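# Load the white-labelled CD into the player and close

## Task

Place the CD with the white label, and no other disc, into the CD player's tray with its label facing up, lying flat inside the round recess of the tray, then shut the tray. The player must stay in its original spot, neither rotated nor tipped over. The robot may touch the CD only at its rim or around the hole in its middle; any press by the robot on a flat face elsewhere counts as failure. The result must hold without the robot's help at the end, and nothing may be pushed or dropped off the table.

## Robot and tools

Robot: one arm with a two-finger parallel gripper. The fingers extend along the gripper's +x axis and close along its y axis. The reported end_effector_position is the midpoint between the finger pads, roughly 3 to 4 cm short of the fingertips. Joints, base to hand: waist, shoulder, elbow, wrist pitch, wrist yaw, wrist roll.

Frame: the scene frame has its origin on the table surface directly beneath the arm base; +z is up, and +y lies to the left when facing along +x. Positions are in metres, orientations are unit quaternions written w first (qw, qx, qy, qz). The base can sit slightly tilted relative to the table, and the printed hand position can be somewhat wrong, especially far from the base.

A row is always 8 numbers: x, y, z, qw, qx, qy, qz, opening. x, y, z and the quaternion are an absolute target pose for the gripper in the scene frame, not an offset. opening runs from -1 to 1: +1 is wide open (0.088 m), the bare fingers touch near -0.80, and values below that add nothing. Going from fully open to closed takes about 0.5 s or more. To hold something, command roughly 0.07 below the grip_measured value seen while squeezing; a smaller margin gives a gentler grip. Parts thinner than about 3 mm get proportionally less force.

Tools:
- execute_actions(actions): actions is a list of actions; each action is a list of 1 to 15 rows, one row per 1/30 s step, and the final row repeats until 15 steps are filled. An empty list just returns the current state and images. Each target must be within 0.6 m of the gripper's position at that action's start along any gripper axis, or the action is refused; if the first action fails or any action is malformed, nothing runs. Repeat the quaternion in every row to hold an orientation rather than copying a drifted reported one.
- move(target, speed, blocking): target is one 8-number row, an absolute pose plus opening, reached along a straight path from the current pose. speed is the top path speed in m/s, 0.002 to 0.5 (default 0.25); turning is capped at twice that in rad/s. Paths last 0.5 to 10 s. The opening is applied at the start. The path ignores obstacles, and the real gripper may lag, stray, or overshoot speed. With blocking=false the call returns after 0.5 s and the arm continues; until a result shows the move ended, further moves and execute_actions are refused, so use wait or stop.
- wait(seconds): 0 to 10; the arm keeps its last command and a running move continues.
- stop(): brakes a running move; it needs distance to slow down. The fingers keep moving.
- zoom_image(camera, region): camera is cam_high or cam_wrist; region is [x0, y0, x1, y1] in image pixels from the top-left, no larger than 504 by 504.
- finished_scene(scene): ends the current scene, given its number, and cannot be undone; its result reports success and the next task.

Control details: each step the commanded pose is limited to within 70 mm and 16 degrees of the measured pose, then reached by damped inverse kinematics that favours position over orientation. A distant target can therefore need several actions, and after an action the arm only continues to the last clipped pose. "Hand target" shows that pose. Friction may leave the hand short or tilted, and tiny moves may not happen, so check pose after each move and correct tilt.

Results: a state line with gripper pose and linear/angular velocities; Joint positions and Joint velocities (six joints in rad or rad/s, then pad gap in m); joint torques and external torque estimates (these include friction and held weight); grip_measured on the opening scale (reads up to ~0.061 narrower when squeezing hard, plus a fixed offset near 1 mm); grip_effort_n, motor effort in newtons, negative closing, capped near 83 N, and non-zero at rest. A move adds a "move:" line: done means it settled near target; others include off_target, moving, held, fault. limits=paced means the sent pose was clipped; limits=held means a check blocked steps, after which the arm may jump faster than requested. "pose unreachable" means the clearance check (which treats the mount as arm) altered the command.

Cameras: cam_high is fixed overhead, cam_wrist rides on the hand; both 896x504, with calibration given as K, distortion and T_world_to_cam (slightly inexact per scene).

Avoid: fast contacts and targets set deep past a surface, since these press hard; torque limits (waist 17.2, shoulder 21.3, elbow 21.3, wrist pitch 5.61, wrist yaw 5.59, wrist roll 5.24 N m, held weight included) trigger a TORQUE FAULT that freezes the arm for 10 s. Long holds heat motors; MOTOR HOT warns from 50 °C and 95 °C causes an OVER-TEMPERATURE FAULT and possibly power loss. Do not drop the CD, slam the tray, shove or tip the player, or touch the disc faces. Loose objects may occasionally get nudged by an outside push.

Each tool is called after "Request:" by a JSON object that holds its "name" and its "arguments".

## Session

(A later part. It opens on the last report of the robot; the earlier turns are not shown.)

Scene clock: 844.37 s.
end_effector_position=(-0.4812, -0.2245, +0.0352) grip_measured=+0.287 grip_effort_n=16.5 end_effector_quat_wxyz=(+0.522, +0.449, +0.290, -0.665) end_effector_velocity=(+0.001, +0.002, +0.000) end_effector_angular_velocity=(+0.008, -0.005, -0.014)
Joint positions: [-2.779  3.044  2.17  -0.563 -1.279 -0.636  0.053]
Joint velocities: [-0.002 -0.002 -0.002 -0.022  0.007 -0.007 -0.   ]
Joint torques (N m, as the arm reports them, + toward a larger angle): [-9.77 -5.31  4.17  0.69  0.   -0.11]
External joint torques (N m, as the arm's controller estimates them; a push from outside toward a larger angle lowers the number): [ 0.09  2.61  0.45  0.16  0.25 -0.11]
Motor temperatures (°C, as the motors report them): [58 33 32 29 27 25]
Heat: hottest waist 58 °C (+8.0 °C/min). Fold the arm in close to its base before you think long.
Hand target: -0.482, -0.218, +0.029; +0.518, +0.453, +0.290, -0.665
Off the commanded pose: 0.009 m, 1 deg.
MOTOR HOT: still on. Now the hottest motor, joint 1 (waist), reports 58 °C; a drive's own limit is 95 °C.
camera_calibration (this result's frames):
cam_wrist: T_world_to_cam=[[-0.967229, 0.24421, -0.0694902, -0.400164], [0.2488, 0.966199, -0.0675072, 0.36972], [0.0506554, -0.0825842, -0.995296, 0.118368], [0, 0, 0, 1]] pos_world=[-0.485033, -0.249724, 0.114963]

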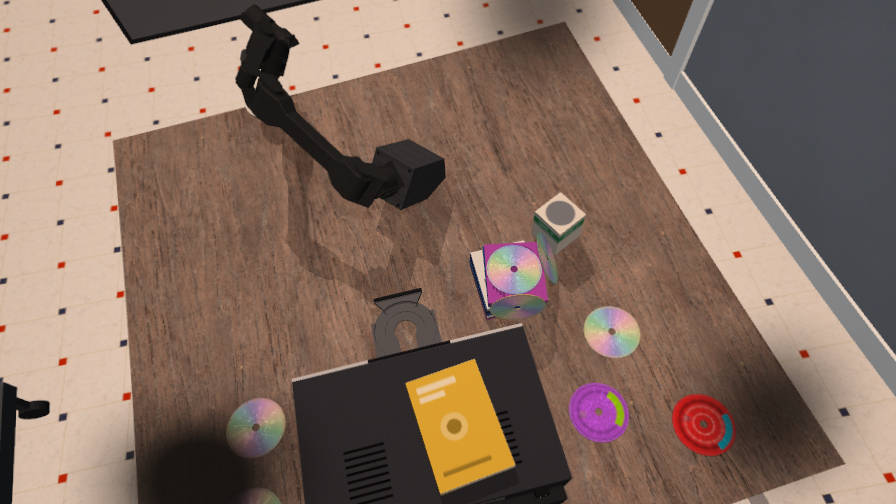

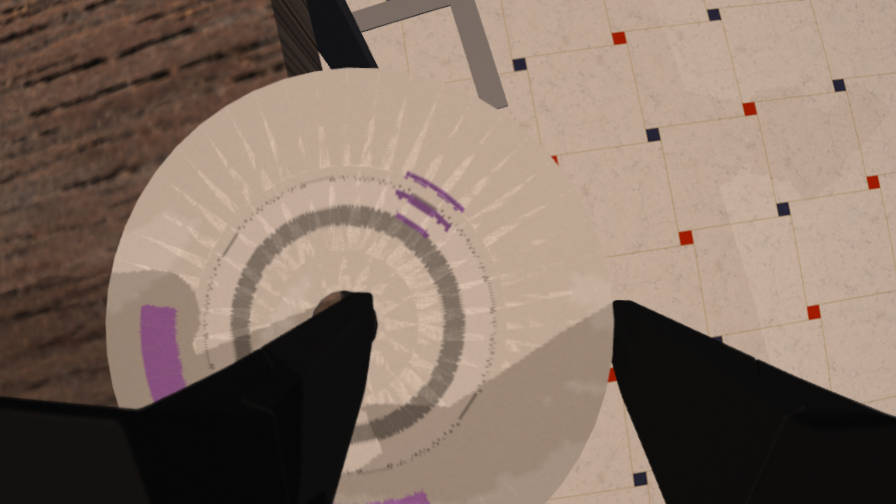

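Request:
{"name": "execute_actions", "arguments": {"actions": [[[-0.4822,-0.2182,0.0294,0.5221,0.4498,0.2956,-0.6632,0.283]],[[-0.4822,-0.2182,0.0294,0.5255,0.4459,0.3006,-0.661,0.283]]]}}

Request:
{"name": "zoom_image", "arguments": {"camera": "cam_wrist", "region": [290,250,430,370]}}

Scene clock: 853.73 s.
end_effector_position=(-0.4814, -0.2245, +0.0354) grip_measured=+0.287 grip_effort_n=-19.8 end_effector_quat_wxyz=(+0.529, +0.441, +0.300, -0.660) end_effector_velocity=(-0.001, +0.001, +0.001) end_effector_angular_velocity=(+0.004, +0.013, +0.009)
Joint positions: [-2.779  3.044  2.17  -0.562 -1.279 -0.665  0.053]
Joint velocities: [-0.002 -0.002 -0.002  0.007  0.007 -0.007 -0.   ]
Joint torques (N m, as the arm reports them, + toward a larger angle): [-9.77 -5.3   4.18  0.62 -0.01 -0.14]
External joint torques (N m, as the arm's controller estimates them; a push from outside toward a larger angle lowers the number): [ 0.18  2.72  0.39  0.08  0.25 -0.14]
External joint torques at the end of the 1st action: [-0.02  2.73  0.4   0.09  0.26 -0.13]
Motor temperatures (°C, as the motors report them): [59 33 32 29 27 25]
Heat: hottest waist 59 °C (+7.0 °C/min). Fold the arm in close to its base before you think long.
Hand target: -0.482, -0.218, +0.030; +0.525, +0.445, +0.300, -0.660
Off the commanded pose: 0.009 m, 1 deg.
MOTOR HOT: still on. Now the hottest motor, joint 1 (waist), reports 59 °C; a drive's own limit is 95 °C.
camera_calibration (this result's frames):
cam_wrist: T_world_to_cam=[[-0.974428, 0.217681, -0.0557157, -0.410235], [0.221279, 0.972724, -0.0695968, 0.358038], [0.0390461, -0.0801459, -0.996018, 0.113559], [0, 0, 0, 1]] pos_world=[-0.483405, -0.249871, 0.115169]

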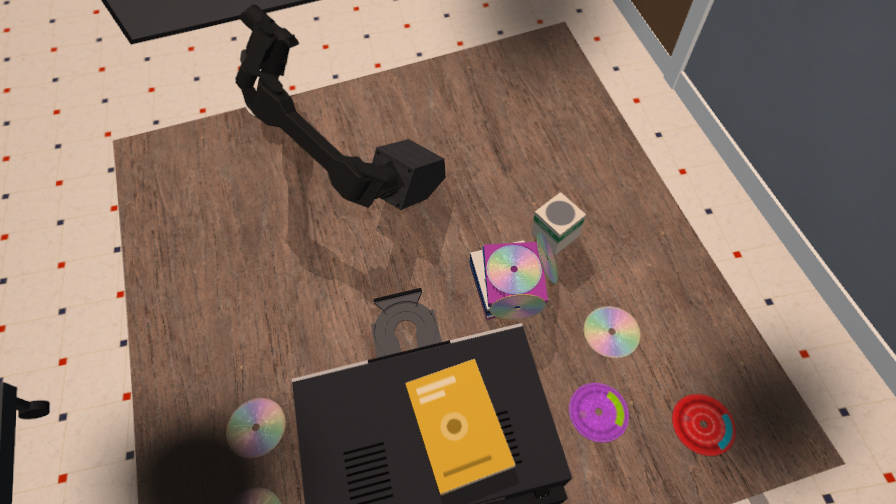

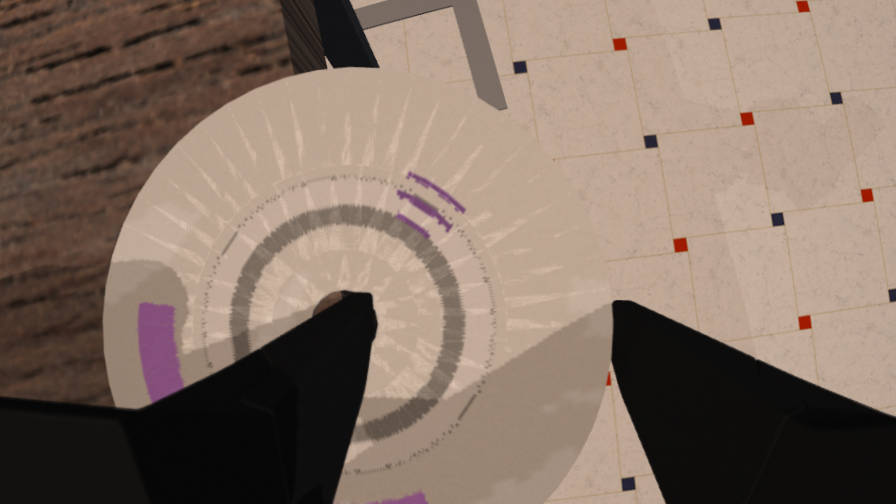

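Region (290, 250, 430, 370) of cam_wrist's 896x504 image, scaled by 3.600, with more detail than that image has; it fills the top 432 rows of this view, and the rest is white.

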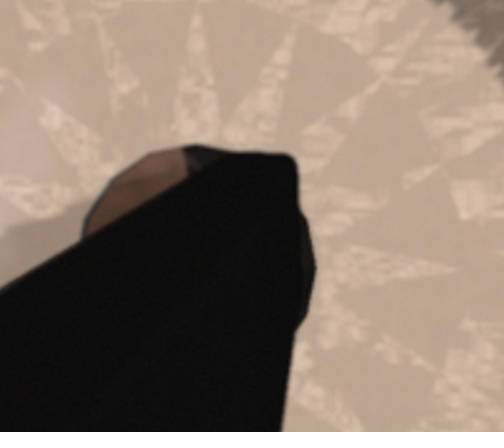

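Request:
{"name": "execute_actions", "arguments": {"actions": [[[-0.4822,-0.2182,0.0294,0.5255,0.4459,0.3006,-0.661,0.268]]]}}

Scene clock: 859.60 s.
end_effector_position=(-0.4814, -0.2245, +0.0354) grip_measured=+0.273 grip_effort_n=-26.7 end_effector_quat_wxyz=(+0.529, +0.441, +0.300, -0.660) end_effector_velocity=(-0.001, -0.002, +0.003) end_effector_angular_velocity=(-0.008, +0.009, +0.017)
Joint positions: [-2.779  3.044  2.17  -0.562 -1.279 -0.665  0.052]
Joint velocities: [-0.002 -0.002  0.002  0.007 -0.007 -0.007 -0.   ]
Joint torques (N m, as the arm reports them, + toward a larger angle): [-9.73 -5.3   4.18  0.6   0.   -0.13]
External joint torques (N m, as the arm's controller estimates them; a push from outside toward a larger angle lowers the number): [ 0.13  2.83  0.34  0.05  0.26 -0.12]
Motor temperatures (°C, as the motors report them): [59 33 32 29 27 25]
Heat: hottest waist 59 °C (+6.0 °C/min). Fold the arm in close to its base before you think long.
Hand target: -0.482, -0.218, +0.029; +0.525, +0.445, +0.300, -0.660
Off the commanded pose: 0.009 m, 1 deg.
MOTOR HOT: still on. Now the hottest motor, joint 1 (waist), reports 59 °C; a drive's own limit is 95 °C.
camera_calibration (this result's frames):
cam_wrist: T_world_to_cam=[[-0.974428, 0.217681, -0.0557157, -0.410235], [0.221279, 0.972724, -0.0695968, 0.358038], [0.0390461, -0.0801459, -0.996018, 0.113559], [0, 0, 0, 1]] pos_world=[-0.483405, -0.249871, 0.115169]

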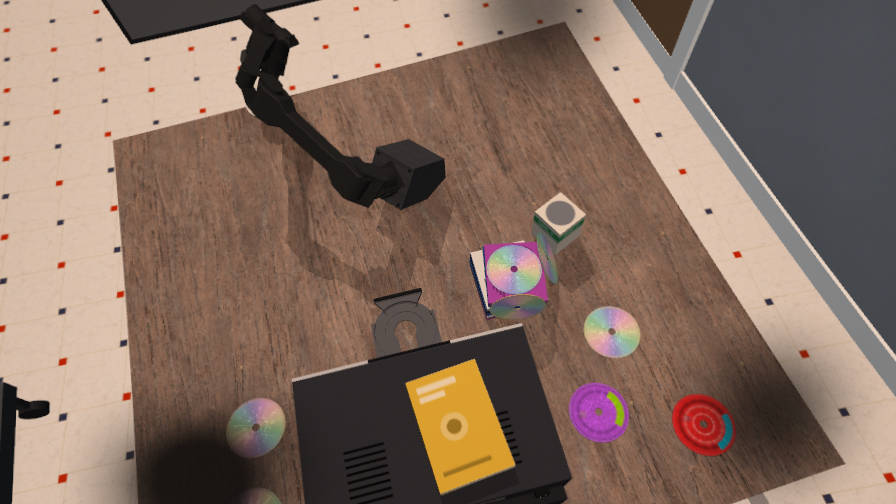

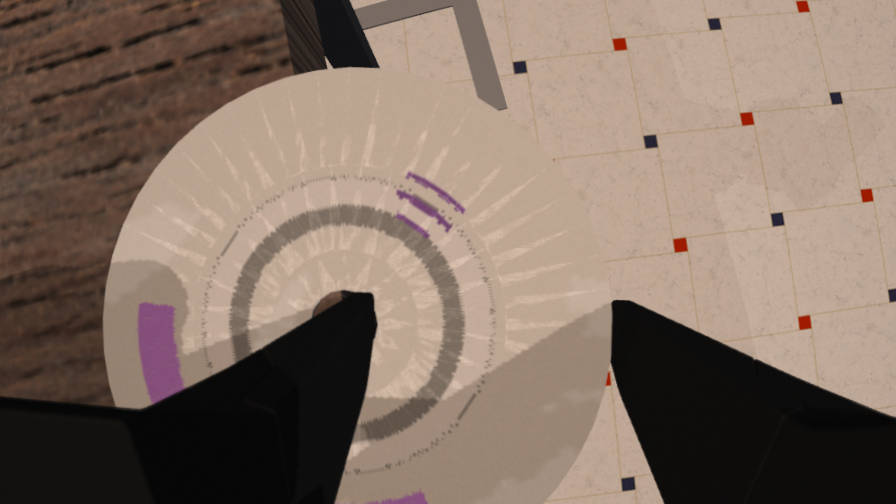

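Request:
{"name": "execute_actions", "arguments": {"actions": [[[-0.4822,-0.2182,0.0294,0.5255,0.4459,0.3006,-0.661,0.258]],[[-0.481,-0.221,0.033,0.5255,0.4459,0.3006,-0.661,0.258]],[[-0.480,-0.223,0.036,0.5255,0.4459,0.3006,-0.661,0.258]],[[-0.478,-0.224,0.039,0.5255,0.4459,0.3006,-0.661,0.258]]]}}

Scene clock: 867.03 s.
end_effector_position=(-0.4787, -0.2225, +0.0367) grip_measured=+0.263 grip_effort_n=-24.4 end_effector_quat_wxyz=(+0.526, +0.446, +0.297, -0.660) end_effector_velocity=(+0.002, +0.001, +0.001) end_effector_angular_velocity=(-0.004, +0.006, +0.024)
Joint positions: [-2.783  3.041  2.17  -0.6   -1.277 -0.688  0.052]
Joint velocities: [-0.002 -0.002 -0.007 -0.007 -0.007 -0.037 -0.   ]
Joint torques (N m, as the arm reports them, + toward a larger angle): [-9.94 -7.85  3.37  0.28 -0.07 -0.08]
External joint torques (N m, as the arm's controller estimates them; a push from outside toward a larger angle lowers the number): [-0.13 -0.02 -0.31 -0.22  0.19 -0.08]
External joint torques at the end of the 1st action: [ 0.21  2.72  0.4   0.07  0.26 -0.12]
External joint torques at the end of the 2nd action: [ 0.02  1.59  0.66 -0.27  0.24 -0.14]
External joint torques at the end of the 3rd action: [ 0.06  0.81  0.8  -0.27  0.24 -0.1 ]
Motor temperatures (°C, as the motors report them): [60 34 32 29 27 25]
Heat: hottest waist 60 °C (+6.1 °C/min). Fold the arm in close to its base before you think long.
Hand target: -0.478, -0.224, +0.039; +0.525, +0.445, +0.300, -0.660
Off the commanded pose: 0.003 m, 0 deg.
MOTOR HOT: still on. Now the hottest motor, joint 1 (waist), reports 60 °C; a drive's own limit is 95 °C.
camera_calibration (this result's frames):
cam_wrist: T_world_to_cam=[[-0.971878, 0.226796, -0.063374, -0.404467], [0.230692, 0.97099, -0.0629198, 0.359443], [0.0472655, -0.0757702, -0.996004, 0.119842], [0, 0, 0, 1]] pos_world=[-0.481678, -0.248204, 0.116346]

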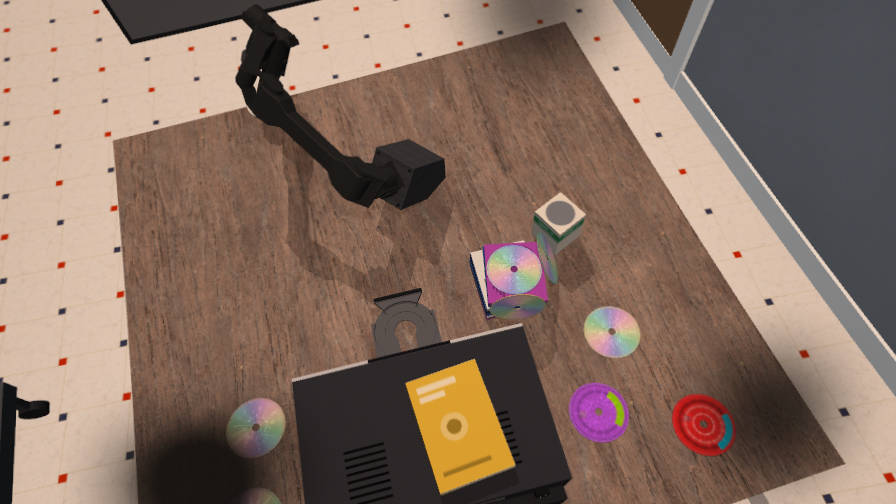

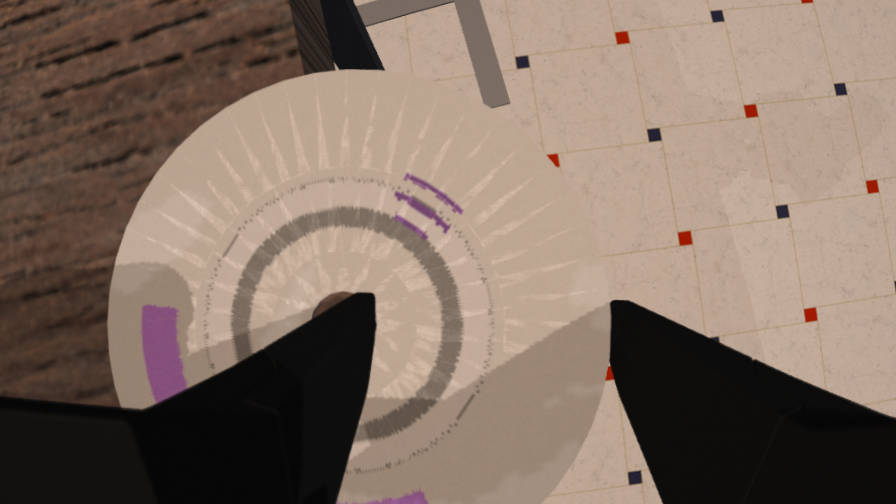

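Request:
{"name": "execute_actions", "arguments": {"actions": [[[-0.476,-0.222,0.035,0.5187,0.4537,0.2906,-0.6654,0.30]],[[-0.475,-0.220,0.0315,0.5187,0.4537,0.2906,-0.6654,0.30]],[[-0.476,-0.220,0.0302,0.5187,0.4537,0.2906,-0.6654,0.262]],[[-0.478,-0.220,0.0302,0.5187,0.4537,0.2906,-0.6654,0.262]],[[-0.480,-0.220,0.0302,0.5187,0.4537,0.2906,-0.6654,0.262]],[[-0.4815,-0.220,0.0302,0.5187,0.4537,0.2906,-0.6654,0.262]]]}}

Request:
{"name": "zoom_image", "arguments": {"camera": "cam_wrist", "region": [290,250,430,370]}}

Scene clock: 902.13 s.
end_effector_position=(-0.4808, -0.2225, +0.0362) grip_measured=+0.266 grip_effort_n=-22.6 end_effector_quat_wxyz=(+0.521, +0.449, +0.289, -0.666) end_effector_velocity=(-0.000, +0.001, +0.001) end_effector_angular_velocity=(+0.006, +0.004, -0.003)
Joint positions: [-2.783  3.038  2.154 -0.555 -1.277 -0.634  0.052]
Joint velocities: [-0.002 -0.002 -0.002 -0.007  0.007 -0.007 -0.   ]
Joint torques (N m, as the arm reports them, + toward a larger angle): [-9.31 -5.23  5.27  0.38 -0.04 -0.01]
External joint torques (N m, as the arm's controller estimates them; a push from outside toward a larger angle lowers the number): [ 0.5   2.66  1.57 -0.14  0.21 -0.01]
External joint torques at the end of the 2nd action: [ 0.51  0.71 -1.29  0.07  0.21  0.06]
External joint torques at the end of the 3rd action: [ 0.56  1.14 -0.75  0.27  0.22  0.07]
External joint torques at the end of the 4th action: [ 0.71  2.2   1.5  -0.18  0.22  0.08]
External joint torques at the end of the 5th action: [ 0.54  2.7   1.68 -0.12  0.21  0.03]
Motor temperatures (°C, as the motors report them): [62 39 31 29 27 25]
Heat: hottest waist 62 °C (+5.0 °C/min). Fold the arm in close to its base before you think long.
Hand target: -0.481, -0.220, +0.030; +0.518, +0.453, +0.290, -0.665
Off the commanded pose: 0.007 m, 1 deg.
MOTOR HOT: still on. Now the hottest motor, joint 1 (waist), reports 62 °C; a drive's own limit is 95 °C.
camera_calibration (this result's frames):
cam_wrist: T_world_to_cam=[[-0.966117, 0.249052, -0.067762, -0.3986], [0.253545, 0.964891, -0.0685557, 0.369767], [0.0483091, -0.0834135, -0.995343, 0.118193], [0, 0, 0, 1]] pos_world=[-0.484556, -0.247654, 0.115982]

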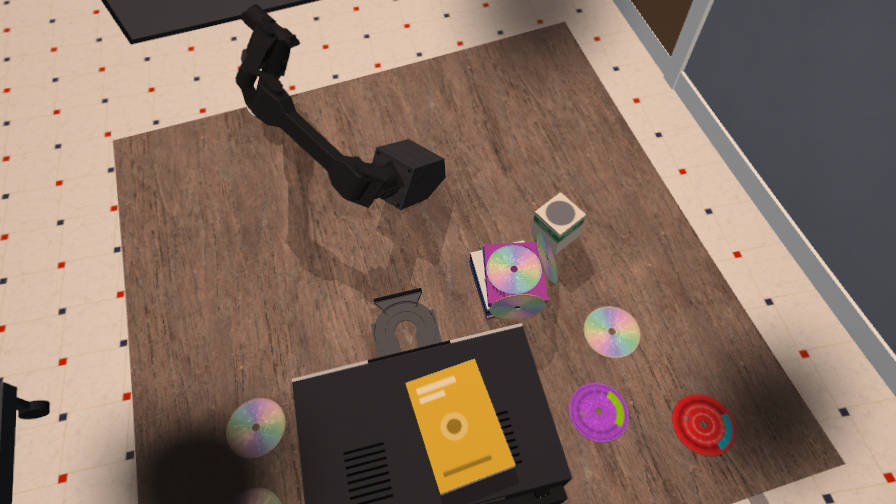

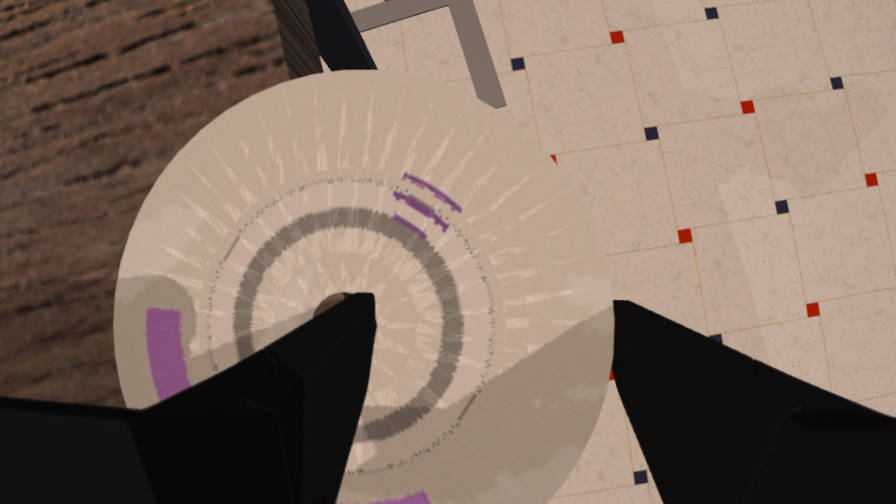

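Region (290, 250, 430, 370) of cam_wrist's 896x504 image, scaled by 3.600, with more detail than that image has; it fills the top 432 rows of this view, and the rest is white.

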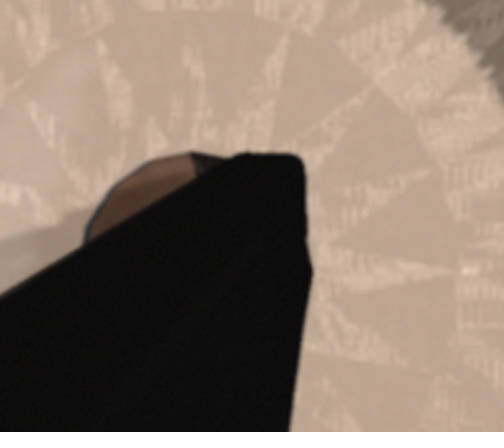

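Request:
{"name": "execute_actions", "arguments": {"actions": [[[-0.4825,-0.220,0.0302,0.5187,0.4537,0.2906,-0.6654,0.262]],[[-0.4822,-0.2212,0.032,0.5187,0.4537,0.2906,-0.6654,0.262]],[[-0.4822,-0.2212,0.032,0.5187,0.4537,0.2906,-0.6654,0.34]],[[-0.4822,-0.2212,0.032,0.5278,0.4433,0.3039,-0.6596,0.34]]]}}

Request:
{"name": "zoom_image", "arguments": {"camera": "cam_wrist", "region": [290,250,430,370]}}

Scene clock: 911.10 s.
end_effector_position=(-0.4815, -0.2235, +0.0360) grip_measured=+0.337 grip_effort_n=16.5 end_effector_quat_wxyz=(+0.528, +0.440, +0.302, -0.660) end_effector_velocity=(+0.001, -0.001, +0.002) end_effector_angular_velocity=(-0.006, -0.001, +0.005)
Joint positions: [-2.781  3.045  2.172 -0.571 -1.275 -0.675  0.055]
Joint velocities: [-0.002 -0.002  0.002 -0.007 -0.007 -0.007  0.   ]
Joint torques (N m, as the arm reports them, + toward a larger angle): [-9.58 -5.68  5.09  0.33 -0.1  -0.14]
External joint torques (N m, as the arm's controller estimates them; a push from outside toward a larger angle lowers the number): [ 0.17  2.33  1.31 -0.2   0.16 -0.14]
External joint torques at the end of the 1st action: [ 0.41  2.76  1.62 -0.14  0.21 -0.05]
External joint torques at the end of the 2nd action: [ 0.49  2.29  1.67 -0.2   0.19 -0.07]
External joint torques at the end of the 3rd action: [ 0.2   2.31  1.64 -0.17  0.15 -0.09]
Motor temperatures (°C, as the motors report them): [62 38 31 29 27 25]
Heat: hottest waist 62 °C (+4.0 °C/min). Fold the arm in close to its base before you think long.
Hand target: -0.482, -0.221, +0.032; +0.527, +0.443, +0.304, -0.659
Off the commanded pose: 0.005 m, 0 deg.
MOTOR HOT: still on. Now the hottest motor, joint 1 (waist), reports 62 °C; a drive's own limit is 95 °C.
camera_calibration (this result's frames):
cam_wrist: T_world_to_cam=[[-0.974829, 0.216738, -0.0522815, -0.411101], [0.219974, 0.973195, -0.0671076, 0.356509], [0.0363353, -0.076919, -0.996375, 0.113653], [0, 0, 0, 1]] pos_world=[-0.483306, -0.249109, 0.115673]

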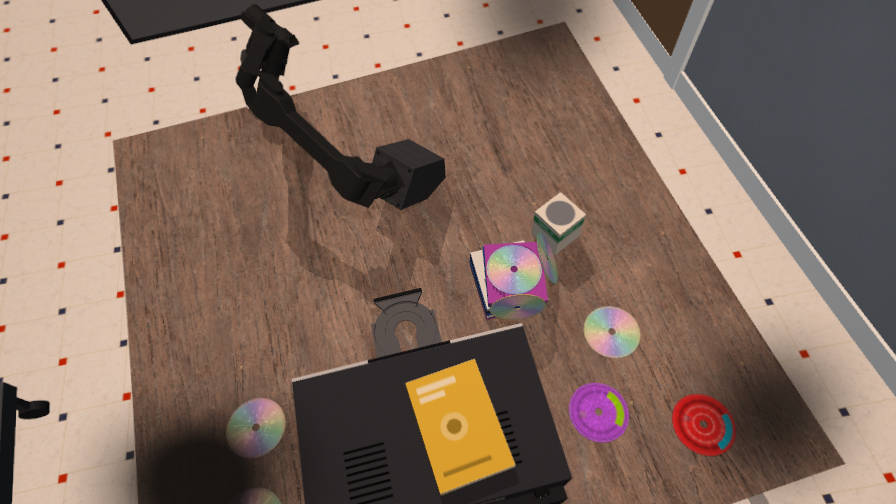

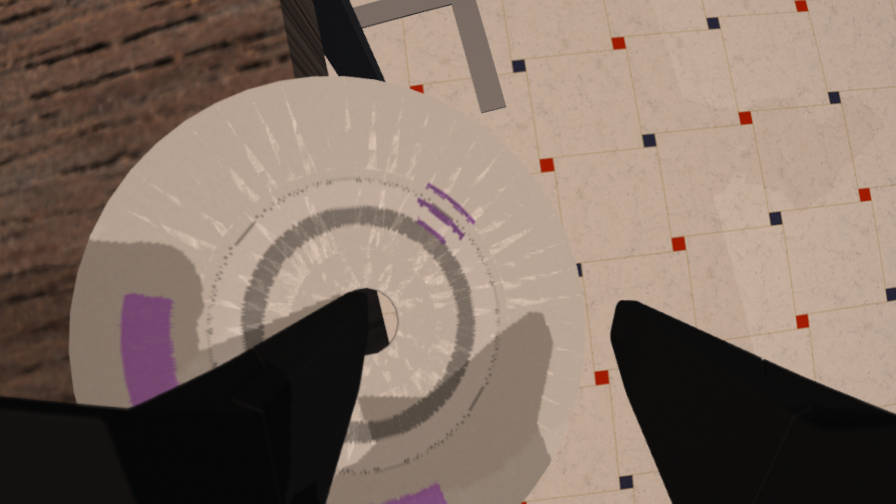

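Region (290, 250, 430, 370) of cam_wrist's 896x504 image, scaled by 3.600, with more detail than that image has; it fills the top 432 rows of this view, and the rest is white.

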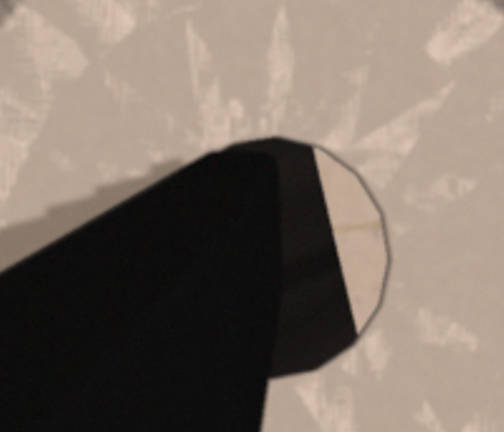

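Request:
{"name": "execute_actions", "arguments": {"actions": [[[-0.4815,-0.220,0.0302,0.5278,0.4433,0.3039,-0.6596,0.36]],[[-0.4815,-0.220,0.0302,0.5278,0.4433,0.3039,-0.6596,0.40]],[[-0.4815,-0.220,0.0302,0.5278,0.4433,0.3039,-0.6596,0.45]],[[-0.4815,-0.220,0.0302,0.5278,0.4433,0.3039,-0.6596,0.50]]]}}

Scene clock: 917.37 s.
end_effector_position=(-0.4825, -0.2241, +0.0366) grip_measured=+0.496 grip_effort_n=17.4 end_effector_quat_wxyz=(+0.530, +0.436, +0.305, -0.660) end_effector_velocity=(+0.004, +0.001, +0.000) end_effector_angular_velocity=(-0.014, -0.017, +0.004)
Joint positions: [-2.782  3.045  2.172 -0.561 -1.275 -0.676  0.063]
Joint velocities: [-0.002  0.002 -0.002 -0.022 -0.022 -0.022 -0.   ]
Joint torques (N m, as the arm reports them, + toward a larger angle): [-9.46 -5.95  3.44  0.61 -0.1   0.  ]
External joint torques (N m, as the arm's controller estimates them; a push from outside toward a larger angle lowers the number): [ 0.37  1.92 -0.25  0.1   0.16  0.  ]
External joint torques at the end of the 1st action: [ 0.28  1.99 -0.26  0.2   0.15  0.  ]
External joint torques at the end of the 2nd action: [ 0.29  1.85 -0.23  0.12  0.14  0.  ]
External joint torques at the end of the 3rd action: [ 0.4   2.15 -0.4   0.06  0.16  0.01]
Motor temperatures (°C, as the motors report them): [62 37 32 29 27 25]
Heat: hottest waist 62 °C (+3.0 °C/min). Fold the arm in close to its base before you think long.
Hand target: -0.481, -0.220, +0.030; +0.527, +0.443, +0.304, -0.659
Off the commanded pose: 0.008 m, 1 deg.
MOTOR HOT: still on. Now the hottest motor, joint 1 (waist), reports 62 °C; a drive's own limit is 95 °C.
camera_calibration (this result's frames):
cam_wrist: T_world_to_cam=[[-0.976953, 0.208508, -0.0456829, -0.415041], [0.211343, 0.974905, -0.0699647, 0.353646], [0.0299482, -0.078007, -0.996503, 0.110882], [0, 0, 0, 1]] pos_world=[-0.483537, -0.249582, 0.116277]

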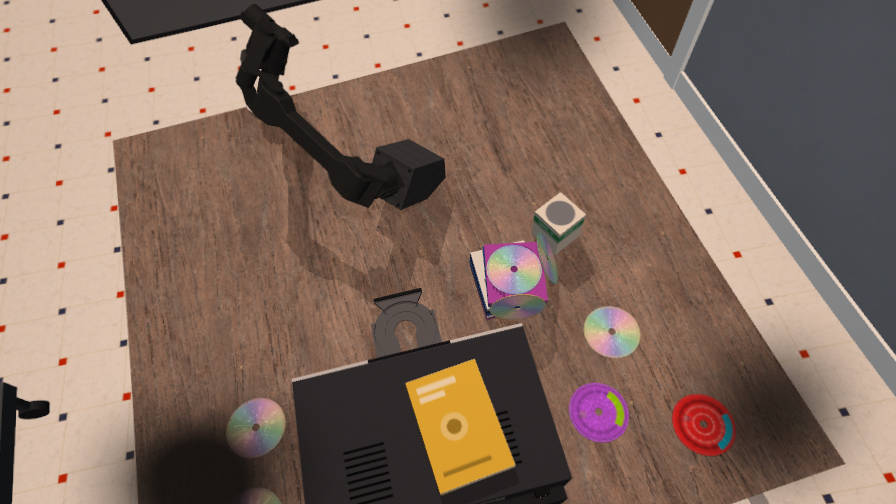

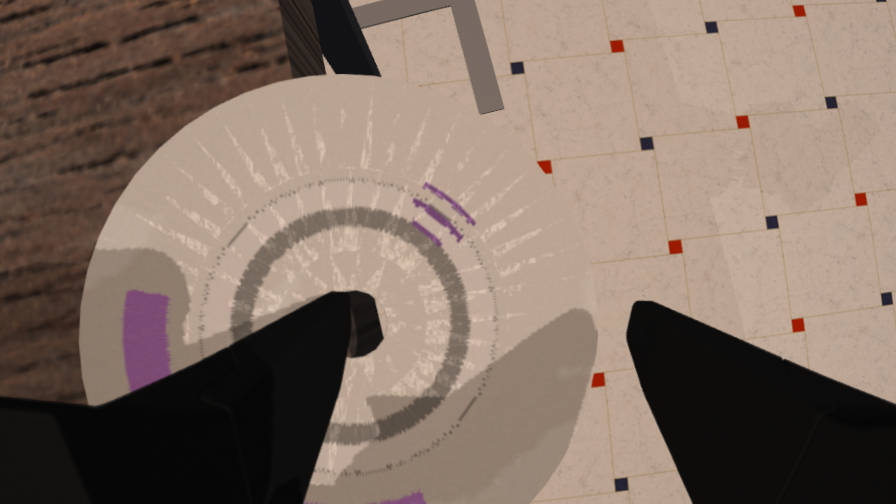

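Request:
{"name": "execute_actions", "arguments": {"actions": [[[-0.4815,-0.220,0.030,0.5278,0.4433,0.3039,-0.6596,0.56]],[[-0.4815,-0.220,0.030,0.5278,0.4433,0.3039,-0.6596,0.63]],[[-0.4815,-0.220,0.0298,0.5278,0.4433,0.3039,-0.6596,0.72]],[[-0.4815,-0.220,0.0296,0.5278,0.4433,0.3039,-0.6596,0.82]],[[-0.4815,-0.220,0.0294,0.5278,0.4433,0.3039,-0.6596,0.92]],[[-0.4815,-0.220,0.0294,0.5278,0.4433,0.3039,-0.6596,0.82]]]}}

Scene clock: 936.97 s.
end_effector_position=(-0.4828, -0.2246, +0.0363) grip_measured=+0.824 grip_effort_n=-19.8 end_effector_quat_wxyz=(+0.531, +0.435, +0.306, -0.659) end_effector_velocity=(+0.001, -0.000, +0.001) end_effector_angular_velocity=(-0.006, -0.004, +0.002)
Joint positions: [-2.78   3.045  2.172 -0.556 -1.275 -0.674  0.079]
Joint velocities: [-0.002 -0.002 -0.002 -0.007 -0.007 -0.007 -0.001]
Joint torques (N m, as the arm reports them, + toward a larger angle): [-9.45 -5.95  3.08  0.71 -0.1   0.08]
External joint torques (N m, as the arm's controller estimates them; a push from outside toward a larger angle lowers the number): [ 0.41  1.99 -0.66  0.17  0.16  0.08]
External joint torques at the end of the 2nd action: [ 0.24  2.04 -0.42  0.08  0.16  0.04]
External joint torques at the end of the 3rd action: [ 0.54  2.1  -0.62  0.14  0.16  0.07]
External joint torques at the end of the 4th action: [ 0.47  1.89 -0.51  0.17  0.15  0.1 ]
External joint torques at the end of the 5th action: [ 0.54  1.96 -0.63  0.19  0.15  0.1 ]
Motor temperatures (°C, as the motors report them): [63 37 31 29 27 25]
Heat: hottest waist 63 °C (+2.0 °C/min). Fold the arm in close to its base before you think long.
Hand target: -0.481, -0.220, +0.030; +0.527, +0.443, +0.304, -0.659
Off the commanded pose: 0.008 m, 1 deg.
MOTOR HOT: still on. Now the hottest motor, joint 1 (waist), reports 63 °C; a drive's own limit is 95 °C.
camera_calibration (this result's frames):
cam_wrist: T_world_to_cam=[[-0.977755, 0.205114, -0.0438634, -0.416374], [0.207828, 0.975623, -0.0704775, 0.352719], [0.0283383, -0.0780258, -0.996549, 0.109755], [0, 0, 0, 1]] pos_world=[-0.483527, -0.250153, 0.115971]

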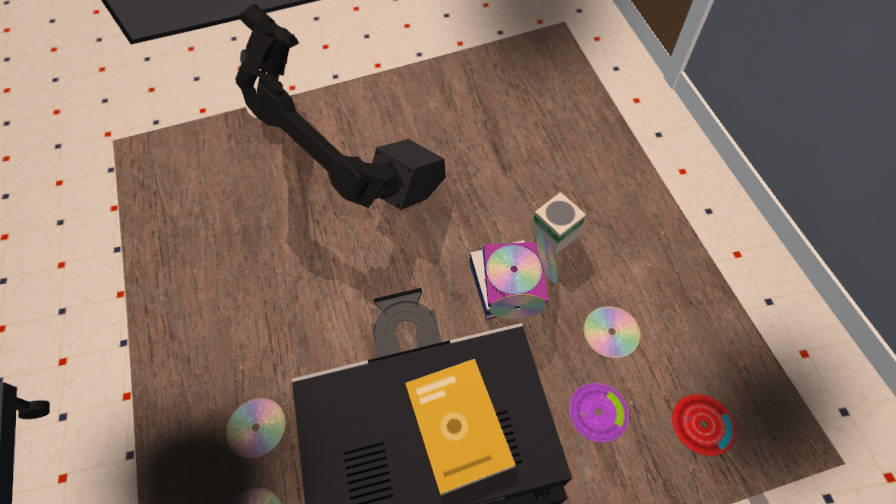

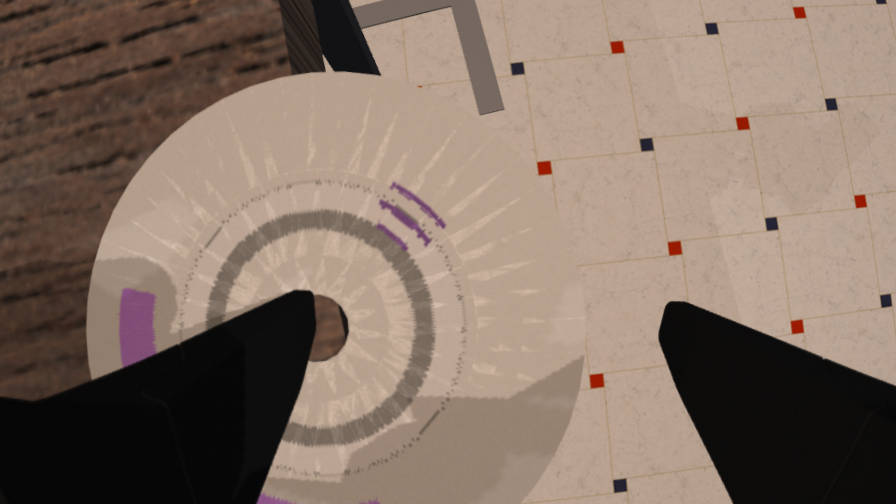

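Request:
{"name": "execute_actions", "arguments": {"actions": [[[-0.481,-0.223,0.037,0.5278,0.4433,0.3039,-0.6596,0.82]],[[-0.479,-0.224,0.047,0.5278,0.4433,0.3039,-0.6596,0.82]],[[-0.472,-0.226,0.062,0.5278,0.4433,0.3039,-0.6596,0.82]],[[-0.452,-0.232,0.064,0.524,0.46,0.355,-0.623,0.7]],[[-0.435,-0.238,0.064,0.518,0.475,0.405,-0.585,0.6]],[[-0.422,-0.243,0.064,0.51,0.489,0.454,-0.543,0.5]],[[-0.413,-0.247,0.06,0.5,0.5,0.5,-0.5,0.45]],[[-0.413,-0.247,0.05,0.5,0.5,0.5,-0.5,0.45]]]}}

Scene clock: 947.57 s.
end_effector_position=(-0.4138, -0.2462, +0.0477) grip_measured=+0.453 grip_effort_n=-18.8 end_effector_quat_wxyz=(+0.502, +0.500, +0.499, -0.499) end_effector_velocity=(-0.000, +0.000, +0.001) end_effector_angular_velocity=(-0.009, +0.001, +0.022)
Joint positions: [-2.696  2.86   2.22  -1.186 -0.902 -1.26   0.061]
Joint velocities: [-0.002 -0.002 -0.007  0.007 -0.007 -0.022 -0.   ]
Joint torques (N m, as the arm reports them, + toward a larger angle): [-10.13  -6.99   2.78   0.33  -0.03   0.11]
External joint torques (N m, as the arm's controller estimates them; a push from outside toward a larger angle lowers the number): [-0.31  0.31 -0.61  0.16  0.03  0.11]
External joint torques at the end of the 4th action: [-0.3   1.97  1.63 -0.17  0.17 -0.13]
External joint torques at the end of the 5th action: [-0.47  0.61  1.8  -0.2   0.17 -0.07]
External joint torques at the end of the 6th action: [-0.27  0.45  2.03 -0.21  0.14 -0.07]
External joint torques at the end of the 7th action: [-0.53  0.36  1.68 -0.24  0.16 -0.12]
Motor temperatures (°C, as the motors report them): [63 37 31 29 27 25]
Heat: hottest waist 63 °C (+1.0 °C/min). Fold the arm in close to its base before you think long.
Hand target: -0.413, -0.247, +0.050; +0.500, +0.500, +0.500, -0.500
Off the commanded pose: 0.003 m, 0 deg.
MOTOR HOT: still on. Now the hottest motor, joint 1 (waist), reports 63 °C; a drive's own limit is 95 °C.
camera_calibration (this result's frames):
cam_wrist: T_world_to_cam=[[-0.998801, -0.0479606, -0.00983428, -0.416694], [-0.0481813, 0.927262, 0.371301, 0.221295], [-0.00868889, 0.37133, -0.92846, 0.209579], [0, 0, 0, 1]] pos_world=[-0.403711, -0.303006, 0.108321]

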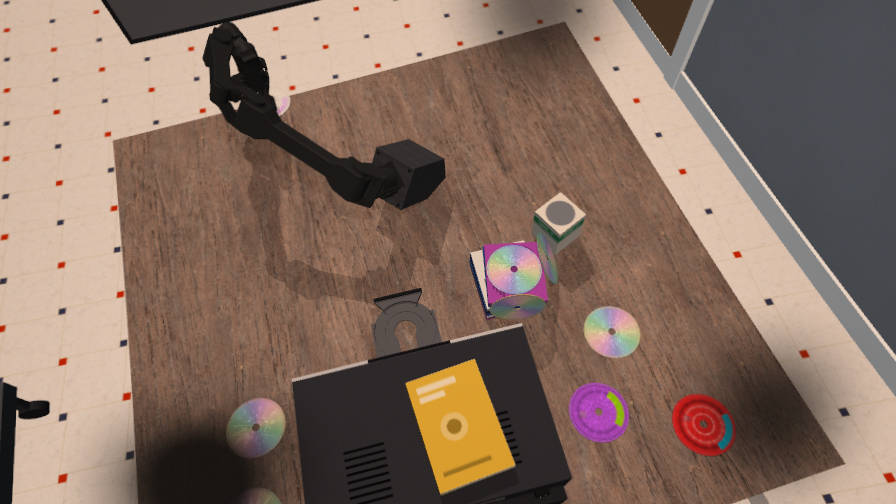

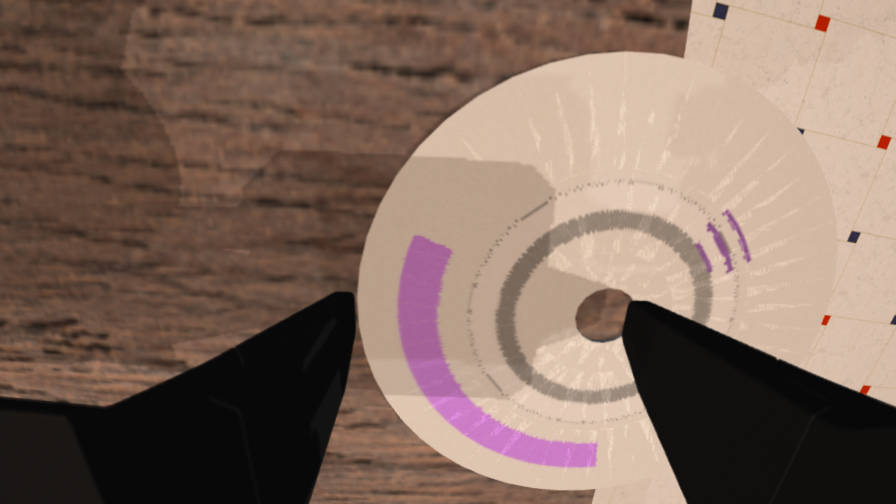

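Request:
{"name": "execute_actions", "arguments": {"actions": [[[-0.4085,-0.2435,0.049,0.5,0.5,0.5,-0.5,0.45]],[[-0.4085,-0.2435,0.045,0.5,0.5,0.5,-0.5,0.45]]]}}

Scene clock: 956.50 s.
end_effector_position=(-0.4096, -0.2415, +0.0425) grip_measured=+0.453 grip_effort_n=-18.4 end_effector_quat_wxyz=(+0.501, +0.502, +0.499, -0.499) end_effector_velocity=(+0.002, -0.002, +0.003) end_effector_angular_velocity=(-0.008, -0.002, +0.004)
Joint positions: [-2.691  2.834  2.148 -1.136 -0.902 -1.251  0.061]
Joint velocities: [-0.002 -0.007 -0.002 -0.007 -0.007 -0.007  0.   ]
Joint torques (N m, as the arm reports them, + toward a larger angle): [-9.84 -7.23  2.64  0.32 -0.07  0.11]
External joint torques (N m, as the arm's controller estimates them; a push from outside toward a larger angle lowers the number): [-0.12  0.1  -0.77  0.15  0.    0.11]
External joint torques at the end of the 1st action: [-0.33 -0.13 -0.83  0.17  0.04  0.05]
Motor temperatures (°C, as the motors report them): [64 38 31 29 27 25]
Heat: hottest waist 64 °C (+2.0 °C/min). Fold the arm in close to its base before you think long.
Hand target: -0.409, -0.244, +0.045; +0.500, +0.500, +0.500, -0.500
Off the commanded pose: 0.003 m, 0 deg.
MOTOR HOT: still on. Now the hottest motor, joint 1 (waist), reports 64 °C; a drive's own limit is 95 °C.
camera_calibration (this result's frames):
cam_wrist: T_world_to_cam=[[-0.998923, -0.0452215, -0.0103739, -0.411683], [-0.0458291, 0.926879, 0.372552, 0.219896], [-0.00723197, 0.372626, -0.927953, 0.203976], [0, 0, 0, 1]] pos_world=[-0.399687, -0.298441, 0.103087]

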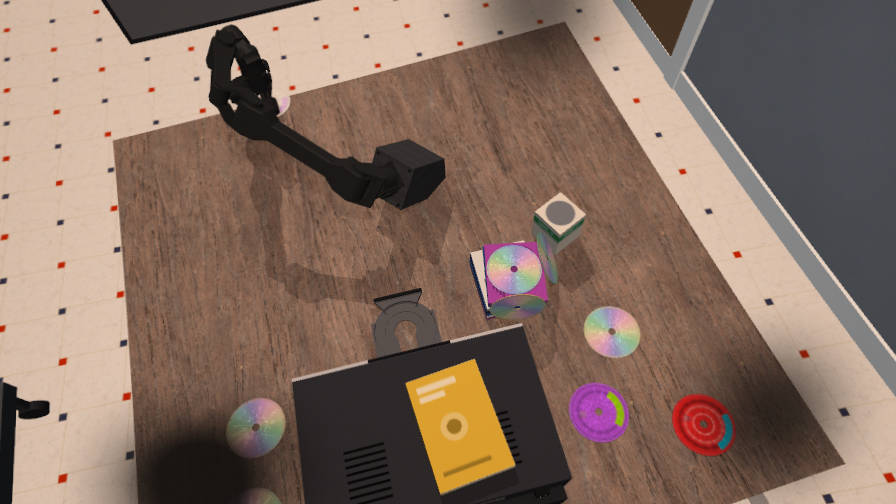

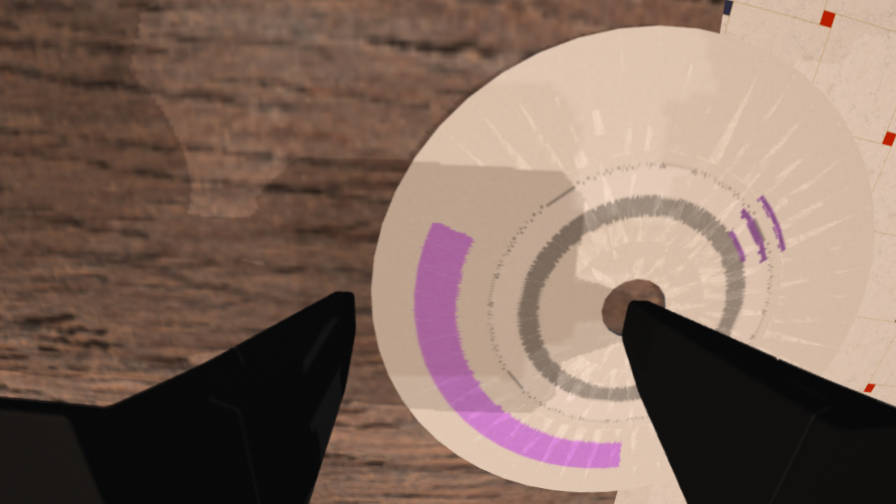

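Request:
{"name": "execute_actions", "arguments": {"actions": [[[-0.4085,-0.245,0.043,0.5,0.5,0.5,-0.5,0.43]],[[-0.4085,-0.245,0.0405,0.5,0.5,0.5,-0.5,0.43]],[[-0.4085,-0.244,0.038,0.5,0.5,0.5,-0.5,0.43]],[[-0.4085,-0.243,0.036,0.5,0.5,0.5,-0.5,0.34]]]}}

Scene clock: 963.13 s.
end_effector_position=(-0.4125, -0.2417, +0.0401) grip_measured=+0.344 grip_effort_n=-19.3 end_effector_quat_wxyz=(+0.499, +0.496, +0.502, -0.503) end_effector_velocity=(+0.001, -0.000, +0.001) end_effector_angular_velocity=(-0.006, -0.005, +0.000)
Joint positions: [-2.688  2.828  2.127 -1.092 -0.902 -1.228  0.056]
Joint velocities: [-0.002 -0.002 -0.002 -0.007 -0.007 -0.007 -0.   ]
Joint torques (N m, as the arm reports them, + toward a larger angle): [-8.95 -6.6   2.2   0.21 -0.16  0.1 ]
External joint torques (N m, as the arm's controller estimates them; a push from outside toward a larger angle lowers the number): [ 0.85  0.6  -1.14  0.03 -0.11  0.1 ]
External joint torques at the end of the 1st action: [ 0.08 -0.21 -0.54  0.22 -0.06  0.1 ]
External joint torques at the end of the 2nd action: [ 0.34  0.22 -0.76  0.33 -0.08  0.12]
External joint torques at the end of the 3rd action: [ 0.73  0.42 -0.73  0.44 -0.11  0.1 ]
Motor temperatures (°C, as the motors report them): [65 39 31 29 27 25]
Heat: hottest waist 65 °C (+3.0 °C/min). Fold the arm in close to its base before you think long.
Hand target: -0.409, -0.243, +0.036; +0.500, +0.500, +0.500, -0.500
Off the commanded pose: 0.006 m, 1 deg.
MOTOR HOT: still on. Now the hottest motor, joint 1 (waist), reports 65 °C; a drive's own limit is 95 °C.
camera_calibration (this result's frames):
cam_wrist: T_world_to_cam=[[-0.998853, -0.0476076, 0.00506839, -0.415714], [-0.0423787, 0.928437, 0.369064, 0.222742], [-0.0222759, 0.368426, -0.92939, 0.194629], [0, 0, 0, 1]] pos_world=[-0.401463, -0.298299, 0.100788]

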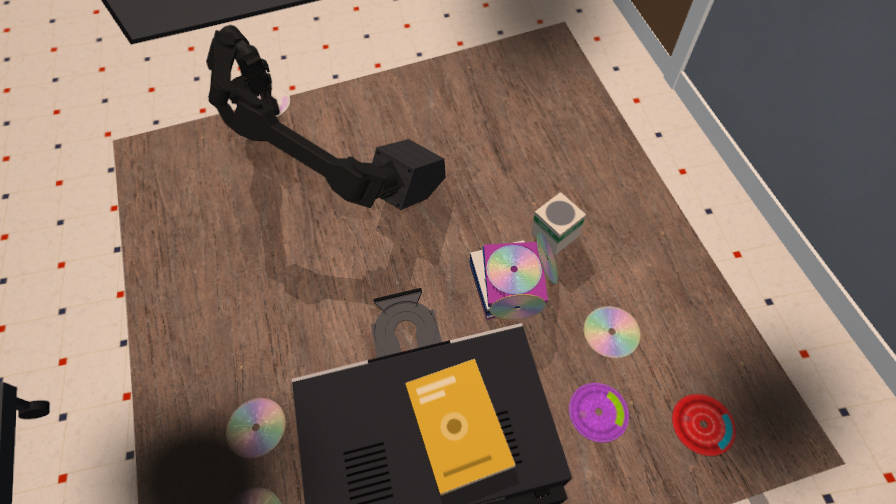

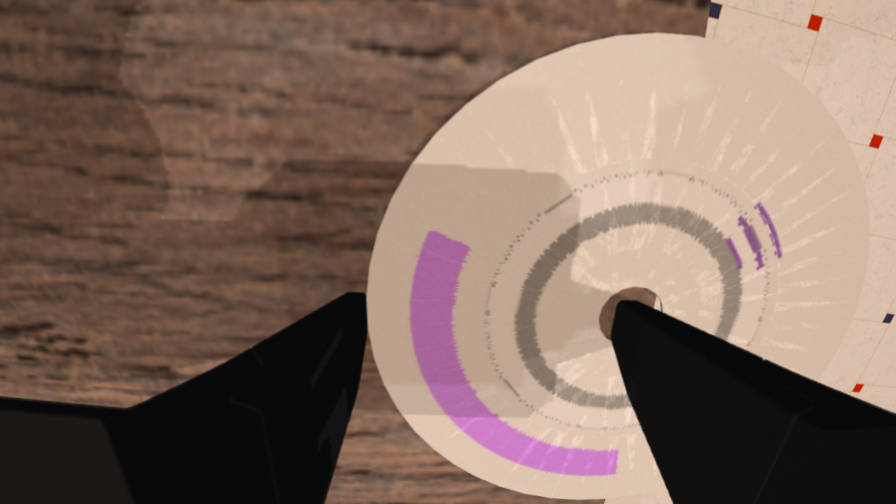

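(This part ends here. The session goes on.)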